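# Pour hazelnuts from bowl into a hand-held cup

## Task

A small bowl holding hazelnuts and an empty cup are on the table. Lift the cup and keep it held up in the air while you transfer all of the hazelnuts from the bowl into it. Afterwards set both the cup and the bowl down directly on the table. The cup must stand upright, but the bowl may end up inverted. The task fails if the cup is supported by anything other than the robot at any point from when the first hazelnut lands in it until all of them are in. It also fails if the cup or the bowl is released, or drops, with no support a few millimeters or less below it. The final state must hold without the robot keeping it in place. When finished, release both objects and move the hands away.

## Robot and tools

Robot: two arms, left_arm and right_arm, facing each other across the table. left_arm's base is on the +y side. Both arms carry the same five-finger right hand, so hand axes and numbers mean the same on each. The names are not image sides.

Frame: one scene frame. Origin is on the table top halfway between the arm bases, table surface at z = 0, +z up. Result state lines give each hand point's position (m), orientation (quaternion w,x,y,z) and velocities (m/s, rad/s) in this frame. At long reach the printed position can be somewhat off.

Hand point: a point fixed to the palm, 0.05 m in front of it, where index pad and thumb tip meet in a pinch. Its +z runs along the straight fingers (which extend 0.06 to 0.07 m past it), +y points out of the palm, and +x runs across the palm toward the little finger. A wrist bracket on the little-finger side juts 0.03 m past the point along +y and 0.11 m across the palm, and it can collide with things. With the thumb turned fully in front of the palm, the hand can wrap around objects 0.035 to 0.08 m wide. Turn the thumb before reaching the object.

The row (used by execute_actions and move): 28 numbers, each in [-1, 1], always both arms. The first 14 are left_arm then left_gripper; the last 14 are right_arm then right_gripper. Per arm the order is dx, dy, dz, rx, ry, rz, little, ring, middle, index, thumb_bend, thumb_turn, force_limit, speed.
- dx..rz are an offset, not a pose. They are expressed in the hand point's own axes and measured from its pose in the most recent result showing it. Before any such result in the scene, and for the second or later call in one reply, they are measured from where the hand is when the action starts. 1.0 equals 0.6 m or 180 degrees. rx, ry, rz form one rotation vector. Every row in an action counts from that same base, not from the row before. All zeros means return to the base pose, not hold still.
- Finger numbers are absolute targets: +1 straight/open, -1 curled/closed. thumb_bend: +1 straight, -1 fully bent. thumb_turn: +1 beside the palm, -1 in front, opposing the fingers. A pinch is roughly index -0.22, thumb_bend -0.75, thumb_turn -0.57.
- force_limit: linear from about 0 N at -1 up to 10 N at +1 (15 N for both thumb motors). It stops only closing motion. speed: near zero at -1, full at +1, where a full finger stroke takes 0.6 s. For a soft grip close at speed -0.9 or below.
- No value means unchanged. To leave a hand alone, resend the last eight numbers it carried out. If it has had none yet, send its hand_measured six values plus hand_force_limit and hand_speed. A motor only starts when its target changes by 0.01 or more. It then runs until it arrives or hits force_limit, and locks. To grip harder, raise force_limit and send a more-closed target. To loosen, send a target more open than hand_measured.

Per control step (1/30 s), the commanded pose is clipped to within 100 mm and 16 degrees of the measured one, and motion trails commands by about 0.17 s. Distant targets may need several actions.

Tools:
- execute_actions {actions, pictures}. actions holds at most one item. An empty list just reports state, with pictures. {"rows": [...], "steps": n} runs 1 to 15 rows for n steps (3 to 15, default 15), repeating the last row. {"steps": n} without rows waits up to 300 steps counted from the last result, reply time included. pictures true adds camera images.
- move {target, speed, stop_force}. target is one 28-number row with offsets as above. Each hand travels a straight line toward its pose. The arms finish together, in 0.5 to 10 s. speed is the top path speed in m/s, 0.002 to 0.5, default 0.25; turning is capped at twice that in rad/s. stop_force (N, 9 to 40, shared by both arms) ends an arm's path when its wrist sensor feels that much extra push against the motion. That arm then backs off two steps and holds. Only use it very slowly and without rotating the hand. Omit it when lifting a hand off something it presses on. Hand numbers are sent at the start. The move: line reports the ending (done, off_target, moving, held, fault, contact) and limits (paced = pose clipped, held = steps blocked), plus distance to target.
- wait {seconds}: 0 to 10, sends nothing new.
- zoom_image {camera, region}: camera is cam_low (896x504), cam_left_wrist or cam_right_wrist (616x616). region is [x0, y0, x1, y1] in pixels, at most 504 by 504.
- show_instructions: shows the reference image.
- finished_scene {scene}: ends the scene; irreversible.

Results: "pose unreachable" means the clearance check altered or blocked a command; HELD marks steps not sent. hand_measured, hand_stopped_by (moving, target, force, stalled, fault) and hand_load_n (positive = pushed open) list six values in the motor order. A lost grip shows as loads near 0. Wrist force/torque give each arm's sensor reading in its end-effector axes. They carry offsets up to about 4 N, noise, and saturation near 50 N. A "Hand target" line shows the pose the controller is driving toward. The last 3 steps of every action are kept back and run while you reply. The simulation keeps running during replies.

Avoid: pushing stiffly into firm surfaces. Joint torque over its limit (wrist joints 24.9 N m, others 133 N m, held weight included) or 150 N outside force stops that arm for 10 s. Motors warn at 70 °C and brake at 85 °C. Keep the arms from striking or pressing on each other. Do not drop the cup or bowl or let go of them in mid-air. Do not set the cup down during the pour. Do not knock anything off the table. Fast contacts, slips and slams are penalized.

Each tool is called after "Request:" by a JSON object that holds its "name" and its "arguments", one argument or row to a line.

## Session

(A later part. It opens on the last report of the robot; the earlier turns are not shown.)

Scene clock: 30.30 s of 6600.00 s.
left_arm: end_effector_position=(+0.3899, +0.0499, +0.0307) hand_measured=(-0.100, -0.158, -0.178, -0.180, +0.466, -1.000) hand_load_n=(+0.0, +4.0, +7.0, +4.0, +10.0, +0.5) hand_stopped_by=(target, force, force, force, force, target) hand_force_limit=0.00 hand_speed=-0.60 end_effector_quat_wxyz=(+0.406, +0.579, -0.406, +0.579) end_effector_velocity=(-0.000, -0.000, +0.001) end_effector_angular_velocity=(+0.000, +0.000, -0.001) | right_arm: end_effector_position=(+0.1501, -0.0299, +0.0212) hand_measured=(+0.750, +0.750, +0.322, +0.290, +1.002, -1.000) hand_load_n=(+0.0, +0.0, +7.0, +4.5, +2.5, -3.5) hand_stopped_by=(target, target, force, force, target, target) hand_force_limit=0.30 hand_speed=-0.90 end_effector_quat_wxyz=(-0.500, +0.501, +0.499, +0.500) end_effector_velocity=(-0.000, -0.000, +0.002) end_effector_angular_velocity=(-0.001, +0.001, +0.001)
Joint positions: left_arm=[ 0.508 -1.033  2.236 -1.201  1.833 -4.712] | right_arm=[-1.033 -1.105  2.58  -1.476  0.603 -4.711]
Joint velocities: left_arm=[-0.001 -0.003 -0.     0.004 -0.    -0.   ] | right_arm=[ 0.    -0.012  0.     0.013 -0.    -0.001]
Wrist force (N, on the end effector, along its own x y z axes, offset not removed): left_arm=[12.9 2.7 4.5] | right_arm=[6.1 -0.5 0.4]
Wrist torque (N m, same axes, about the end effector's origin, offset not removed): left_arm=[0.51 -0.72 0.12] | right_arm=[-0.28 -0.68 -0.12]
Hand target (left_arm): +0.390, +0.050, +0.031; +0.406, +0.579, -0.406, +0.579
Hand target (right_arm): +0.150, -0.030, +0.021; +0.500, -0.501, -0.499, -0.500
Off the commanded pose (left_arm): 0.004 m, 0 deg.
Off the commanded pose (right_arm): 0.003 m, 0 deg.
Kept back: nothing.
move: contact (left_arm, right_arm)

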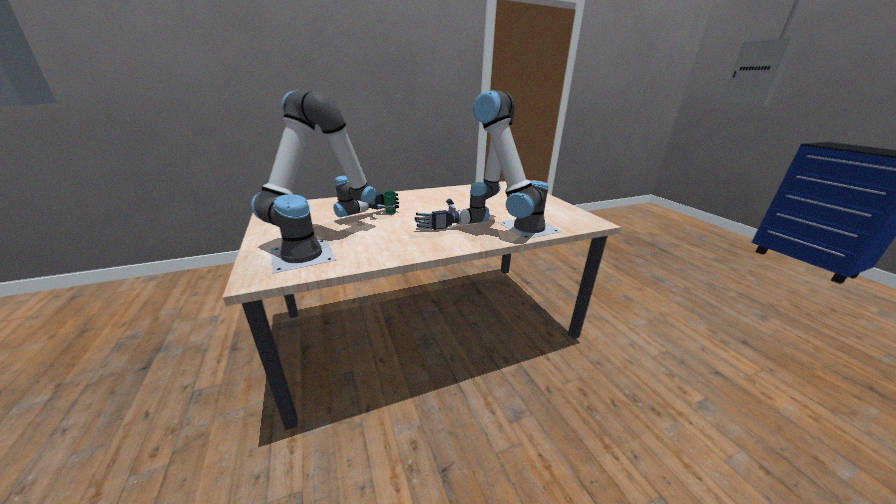

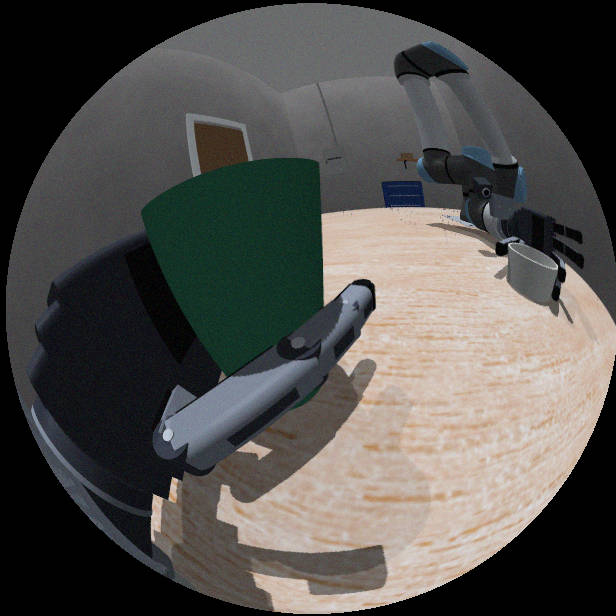

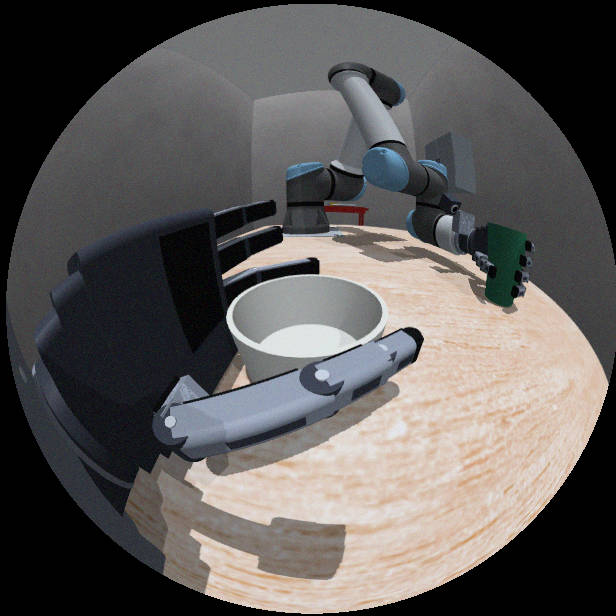

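Request:
{"name": "move", "arguments": {
  "target": [0.001,0,0,0,0,0,1,1,1,1,1,-1,0,-0.1, 0.001,0,0,0,0,0,1,1,1,1,1,-1,0.2,-0.1],
  "speed": 0.02
}}

Request:
{"name": "move", "arguments": {
  "target": [0.01,-0.025,-0.05,0,0,0,1,1,1,1,1,-1,0,-0.1, 0.01,-0.02,-0.035,0,0,0,1,1,1,1,1,-1,0.2,-0.1],
  "speed": 0.08
}}

Request:
{"name": "move", "arguments": {
  "target": [0.35,0,-0.12,0,0,0,1,1,1,1,1,-1,0,-0.1, 0.3,0,-0.03,0,0,0,1,1,1,1,1,-1,0.2,-0.1],
  "speed": 0.3
}}

Scene clock: 31.60 s of 6600.00 s.
left_arm: end_effector_position=(+0.3899, +0.0499, +0.0313) hand_measured=(+1.000, +1.000, +1.000, +1.000, +1.000, -1.000) hand_load_n=(+0.0, +0.0, +0.0, +0.0, +0.0, +0.0) hand_stopped_by=(target, target, target, target, target, target) hand_force_limit=0.00 hand_speed=-0.10 end_effector_quat_wxyz=(+0.406, +0.579, -0.406, +0.578) end_effector_velocity=(+0.000, -0.000, +0.000) end_effector_angular_velocity=(-0.001, +0.000, -0.000) | right_arm: end_effector_position=(+0.1501, -0.0299, +0.0218) hand_measured=(+1.000, +1.000, +1.000, +1.000, +1.000, -1.000) hand_load_n=(+0.0, +0.0, +0.0, +0.0, +0.0, +0.5) hand_stopped_by=(target, target, target, target, target, target) hand_force_limit=0.20 hand_speed=-0.10 end_effector_quat_wxyz=(-0.500, +0.501, +0.499, +0.500) end_effector_velocity=(+0.000, -0.000, +0.000) end_effector_angular_velocity=(-0.000, -0.001, -0.001)
Joint positions: left_arm=[ 0.508 -1.035  2.236 -1.2    1.833 -4.712] | right_arm=[-1.033 -1.107  2.581 -1.474  0.603 -4.711]
Joint velocities: left_arm=[-0.     0.    -0.    -0.    -0.    -0.001] | right_arm=[-0.001 -0.001 -0.     0.001 -0.    -0.001]
Wrist force (N, on the end effector, along its own x y z axes, offset not removed): left_arm=[0.8 2.1 0.0] | right_arm=[-2.7 -1.6 1.0]
Wrist torque (N m, same axes, about the end effector's origin, offset not removed): left_arm=[0.49 -0.16 0.19] | right_arm=[-0.24 0.19 -0.18]
Hand target (left_arm): +0.390, +0.050, +0.031; +0.406, +0.579, -0.406, +0.579
Hand target (right_arm): +0.150, -0.030, +0.022; +0.500, -0.501, -0.499, -0.500
Off the commanded pose (left_arm): 0.000 m, 0 deg.
Off the commanded pose (right_arm): 0.000 m, 0 deg.
Kept back: nothing.
move: done

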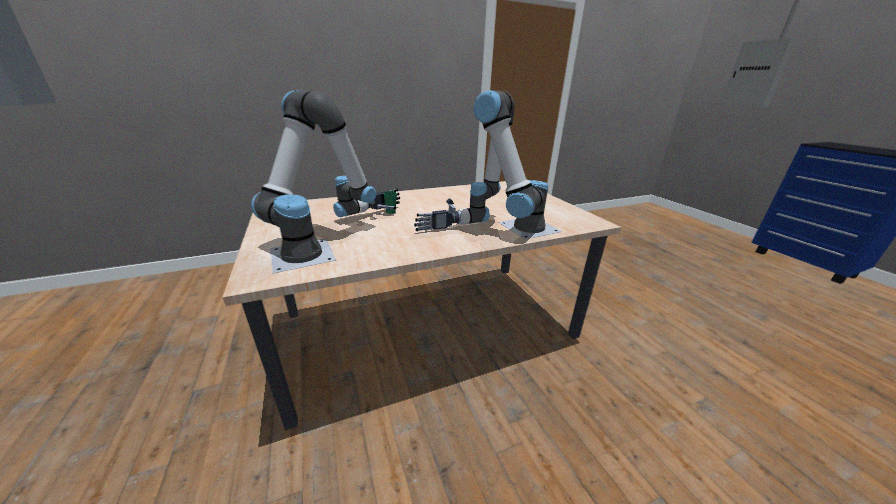

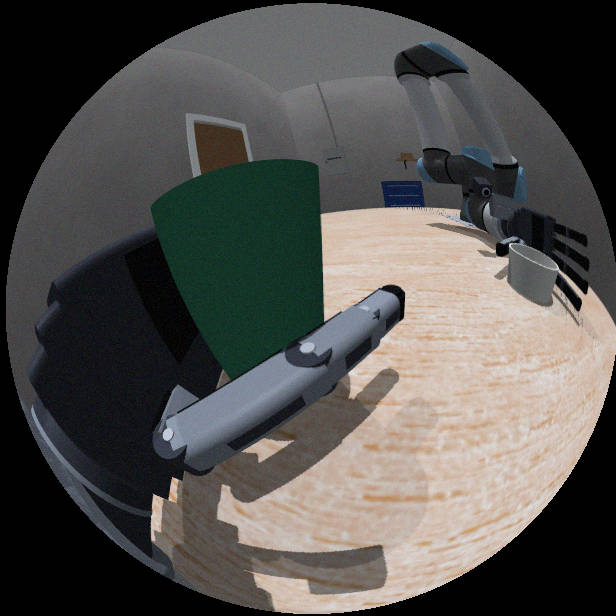

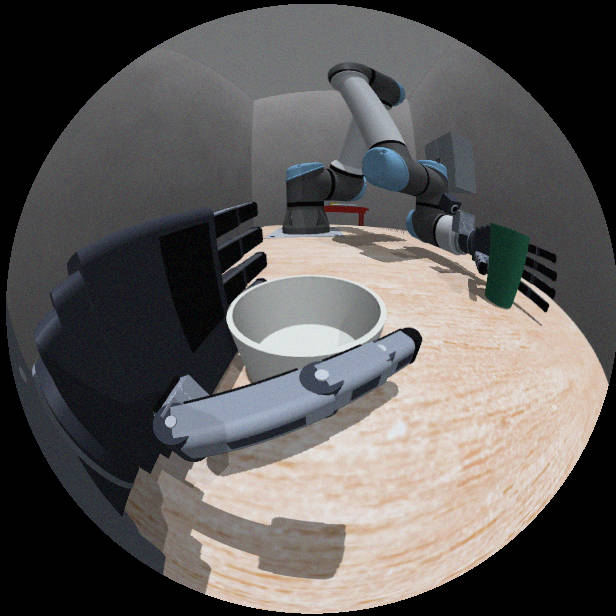

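Scene clock: 32.50 s of 6600.00 s.
left_arm: end_effector_position=(+0.3937, +0.0830, +0.0373) hand_measured=(+1.000, +1.000, +1.000, +1.000, +1.000, -1.000) hand_load_n=(+0.0, +0.0, +0.0, +0.0, +0.0, +0.0) hand_stopped_by=(target, target, target, target, target, target) hand_force_limit=0.00 hand_speed=-0.10 end_effector_quat_wxyz=(+0.406, +0.579, -0.406, +0.578) end_effector_velocity=(-0.000, +0.002, +0.000) end_effector_angular_velocity=(-0.000, -0.000, -0.001) | right_arm: end_effector_position=(+0.1382, -0.0508, +0.0277) hand_measured=(+1.000, +1.000, +1.000, +1.000, +1.000, -1.000) hand_load_n=(+0.0, +0.0, +0.0, +0.0, +0.0, +0.0) hand_stopped_by=(target, target, target, target, target, target) hand_force_limit=0.20 hand_speed=-0.10 end_effector_quat_wxyz=(-0.500, +0.501, +0.499, +0.500) end_effector_velocity=(-0.000, -0.001, +0.000) end_effector_angular_velocity=(+0.000, +0.001, -0.000)
Joint positions: left_arm=[ 0.573 -1.069  2.279 -1.208  1.899 -4.712] | right_arm=[-1.084 -1.146  2.654 -1.508  0.552 -4.712]
Joint velocities: left_arm=[ 0.004 -0.002  0.002 -0.     0.005  0.   ] | right_arm=[-0.005 -0.003  0.005 -0.002 -0.005  0.001]
Wrist force (N, on the end effector, along its own x y z axes, offset not removed): left_arm=[2.7 1.5 -1.9] | right_arm=[-0.9 0.0 -1.2]
Wrist torque (N m, same axes, about the end effector's origin, offset not removed): left_arm=[0.27 -0.58 0.14] | right_arm=[0.02 0.04 -0.10]
Hand target (left_arm): +0.394, +0.083, +0.037; +0.406, +0.579, -0.406, +0.578
Hand target (right_arm): +0.138, -0.051, +0.028; +0.500, -0.501, -0.499, -0.500
Off the commanded pose (left_arm): 0.000 m, 0 deg.
Off the commanded pose (right_arm): 0.000 m, 0 deg.
Kept back: nothing.
move: done

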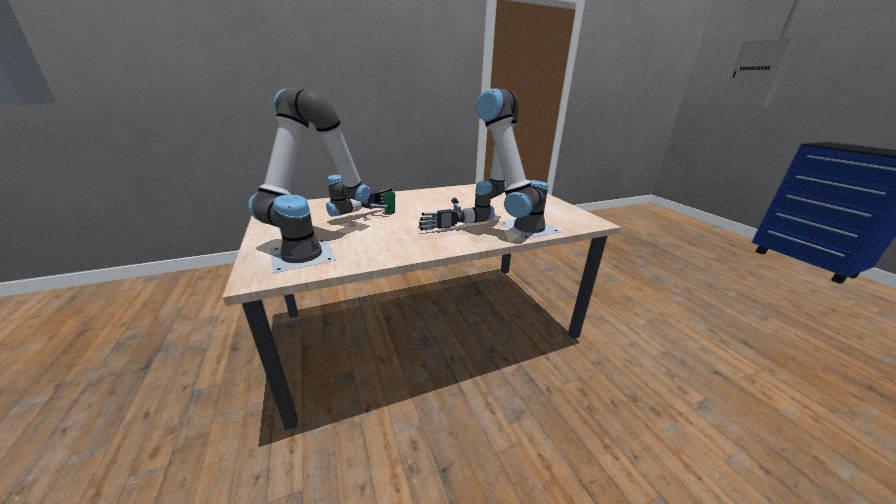

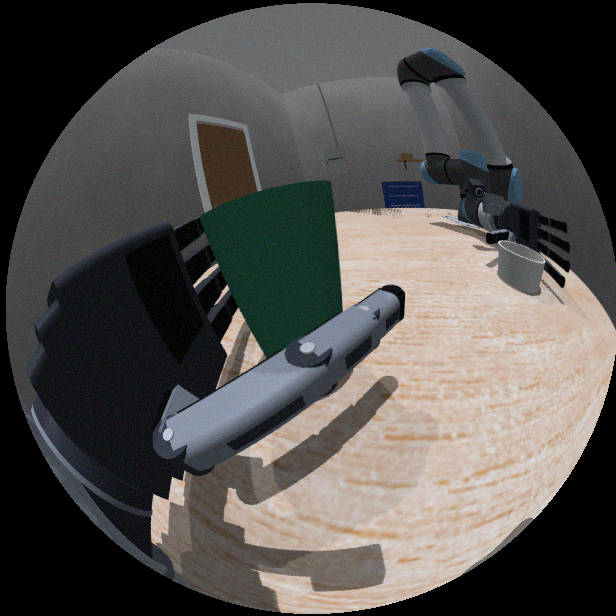

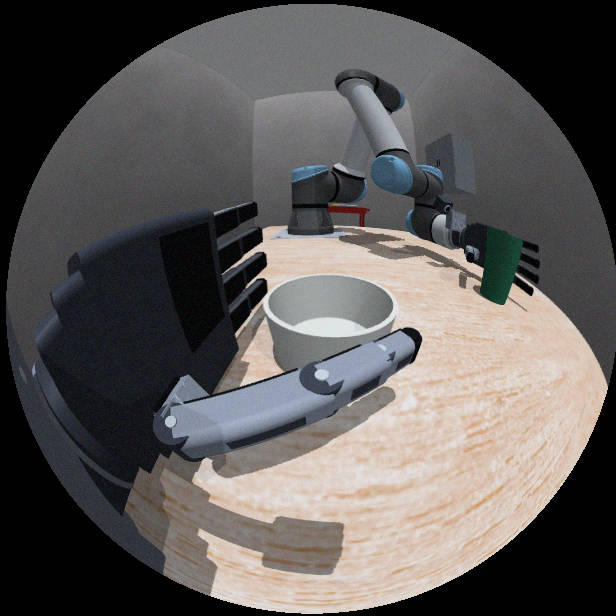

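Scene clock: 34.03 s of 6600.00 s.
left_arm: end_effector_position=(+0.3690, +0.1506, +0.2472) hand_measured=(+1.000, +1.000, +1.000, +1.000, +1.000, -1.000) hand_load_n=(+0.0, +0.0, +0.0, +0.0, +0.0, +0.0) hand_stopped_by=(target, target, target, target, target, target) hand_force_limit=0.00 hand_speed=-0.10 end_effector_quat_wxyz=(+0.406, +0.579, -0.406, +0.579) end_effector_velocity=(+0.000, +0.000, +0.000) end_effector_angular_velocity=(+0.001, -0.000, +0.000) | right_arm: end_effector_position=(+0.1383, -0.0688, +0.2079) hand_measured=(+1.000, +1.000, +1.000, +1.000, +1.000, -1.000) hand_load_n=(+0.0, +0.0, +0.0, +0.0, +0.0, +0.0) hand_stopped_by=(target, target, target, target, target, target) hand_force_limit=0.20 hand_speed=-0.10 end_effector_quat_wxyz=(-0.500, +0.500, +0.499, +0.501) end_effector_velocity=(-0.001, +0.000, -0.000) end_effector_angular_velocity=(-0.013, +0.000, +0.000)
Joint positions: left_arm=[ 0.655 -1.681  2.236 -0.554  1.98  -4.712] | right_arm=[-1.168 -1.91   2.522 -0.615  0.469 -4.709]
Joint velocities: left_arm=[ 0.001 -0.    -0.001  0.003  0.     0.001] | right_arm=[ 0.004  0.003 -0.011  0.038  0.003 -0.025]
Wrist force (N, on the end effector, along its own x y z axes, offset not removed): left_arm=[3.8 1.0 -0.7] | right_arm=[-1.6 -1.5 0.1]
Wrist torque (N m, same axes, about the end effector's origin, offset not removed): left_arm=[0.17 -0.71 0.27] | right_arm=[-0.12 0.10 -0.22]
Hand target (left_arm): +0.369, +0.151, +0.247; +0.406, +0.579, -0.406, +0.578
Hand target (right_arm): +0.138, -0.069, +0.208; +0.500, -0.501, -0.499, -0.500
Off the commanded pose (left_arm): 0.000 m, 0 deg.
Off the commanded pose (right_arm): 0.000 m, 0 deg.
Kept back: nothing.
move: done

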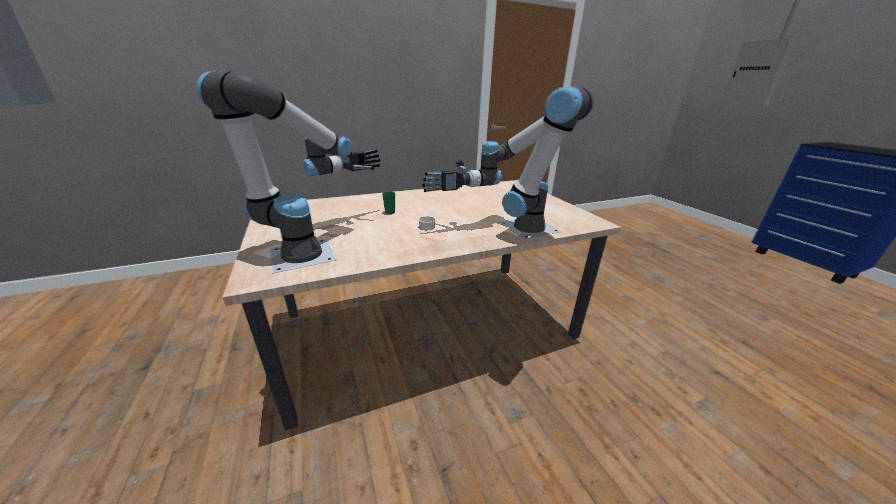

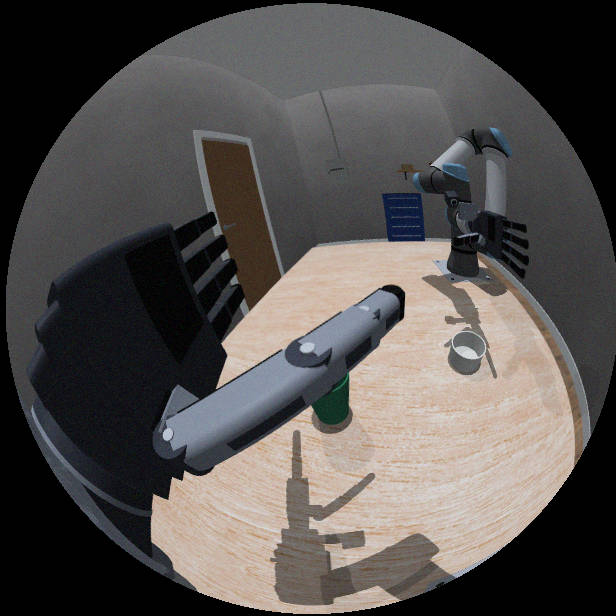

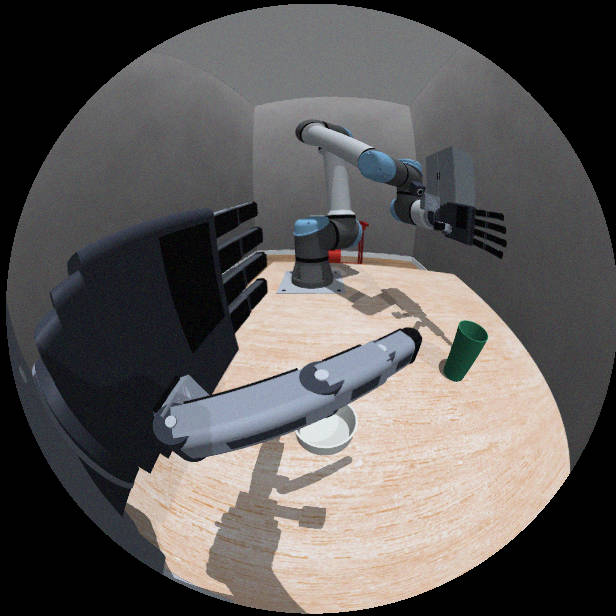

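Request:
{"name": "execute_actions", "arguments": {
  "actions": []
}}

Scene clock: 34.17 s of 6600.00 s.
left_arm: end_effector_position=(+0.3690, +0.1506, +0.2473) hand_measured=(+1.000, +1.000, +1.000, +1.000, +1.000, -1.000) hand_load_n=(+0.0, +0.0, +0.0, +0.0, +0.0, +0.0) hand_stopped_by=(target, target, target, target, target, target) hand_force_limit=0.00 hand_speed=-0.10 end_effector_quat_wxyz=(+0.406, +0.579, -0.406, +0.578) end_effector_velocity=(+0.000, +0.000, -0.001) end_effector_angular_velocity=(+0.001, +0.002, +0.001) | right_arm: end_effector_position=(+0.1382, -0.0688, +0.2079) hand_measured=(+1.000, +1.000, +1.000, +1.000, +1.000, -1.000) hand_load_n=(+0.0, +0.0, +0.0, +0.0, +0.0, +0.0) hand_stopped_by=(target, target, target, target, target, target) hand_force_limit=0.20 hand_speed=-0.10 end_effector_quat_wxyz=(-0.500, +0.500, +0.499, +0.500) end_effector_velocity=(-0.001, +0.000, -0.000) end_effector_angular_velocity=(-0.004, +0.001, +0.001)
Joint positions: left_arm=[ 0.655 -1.681  2.236 -0.554  1.98  -4.712] | right_arm=[-1.167 -1.91   2.521 -0.612  0.469 -4.711]
Joint velocities: left_arm=[ 0.001  0.001  0.     0.002  0.    -0.001] | right_arm=[ 0.002  0.001 -0.003  0.01   0.001 -0.006]
Wrist force (N, on the end effector, along its own x y z axes, offset not removed): left_arm=[2.5 2.5 -0.9] | right_arm=[-3.1 -1.4 -0.9]
Wrist torque (N m, same axes, about the end effector's origin, offset not removed): left_arm=[0.47 -0.50 0.19] | right_arm=[-0.16 0.50 -0.28]
Hand target (left_arm): +0.369, +0.151, +0.247; +0.406, +0.579, -0.406, +0.578
Hand target (right_arm): +0.138, -0.069, +0.208; +0.500, -0.501, -0.499, -0.500
Off the commanded pose (left_arm): 0.000 m, 0 deg.
Off the commanded pose (right_arm): 0.000 m, 0 deg.
Kept back: nothing.
Steps of this call (steps 1 to 4: nothing new was sent). Readings (end_effector_position | what the end effector reports):
1: left_arm (+0.3690, +0.1506, +0.2472) | right_arm (+0.1382, -0.0688, +0.2079) | left_arm hand_measured=(+1.000, +1.000, +1.000, +1.000, +1.000, -1.000) hand_load_n=(+0.0, +0.0, +0.0, +0.0, +0.0, +0.0) hand_stopped_by=(target, target, target, target, target, target) hand_force_limit=0.00 hand_speed=-0.10 | right_arm hand_measured=(+1.000, +1.000, +1.000, +1.000, +1.000, -1.000) hand_load_n=(+0.0, +0.0, +0.0, +0.0, +0.0, +0.0) hand_stopped_by=(target, target, target, target, target, target) hand_force_limit=0.20 hand_speed=-0.10
2: left_arm (+0.3690, +0.1506, +0.2472) | right_arm (+0.1382, -0.0688, +0.2079) | left_arm hand_measured=(+1.000, +1.000, +1.000, +1.000, +1.000, -1.000) hand_load_n=(+0.0, +0.0, +0.0, +0.0, +0.0, +0.0) hand_stopped_by=(target, target, target, target, target, target) hand_force_limit=0.00 hand_speed=-0.10 | right_arm hand_measured=(+1.000, +1.000, +1.000, +1.000, +1.000, -1.000) hand_load_n=(+0.0, +0.0, +0.0, +0.0, +0.0, +0.0) hand_stopped_by=(target, target, target, target, target, target) hand_force_limit=0.20 hand_speed=-0.10
4: the state above

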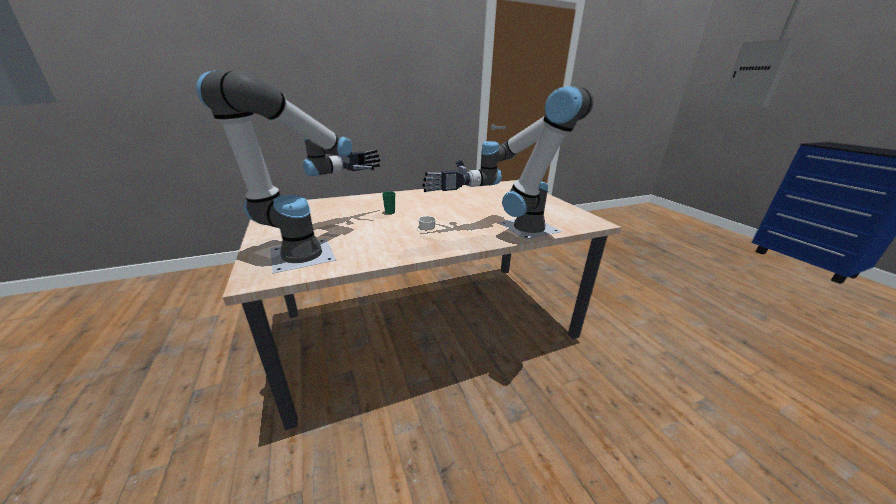

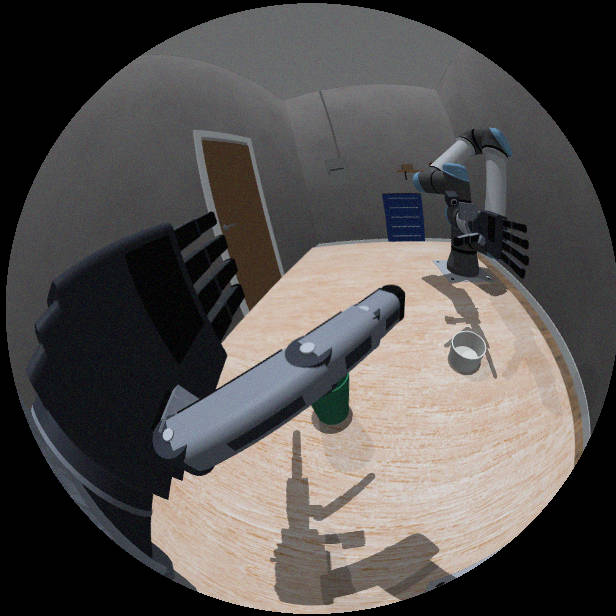

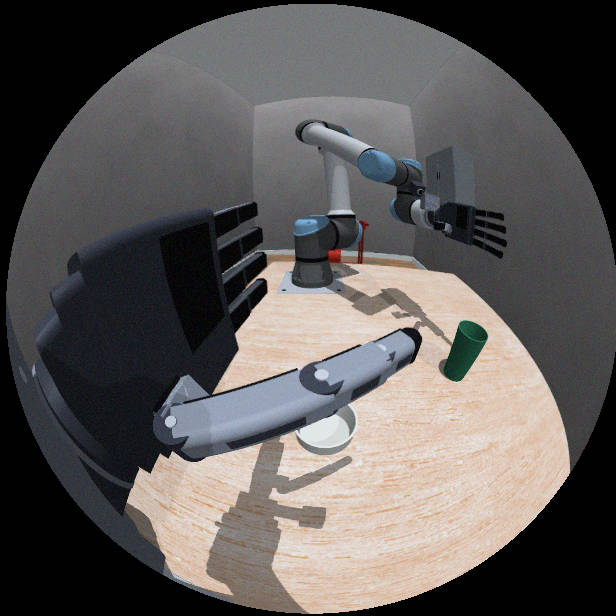

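Request:
{"name": "finished_scene", "arguments": {
  "scene": 2
}}

The scene is finished: the task was done.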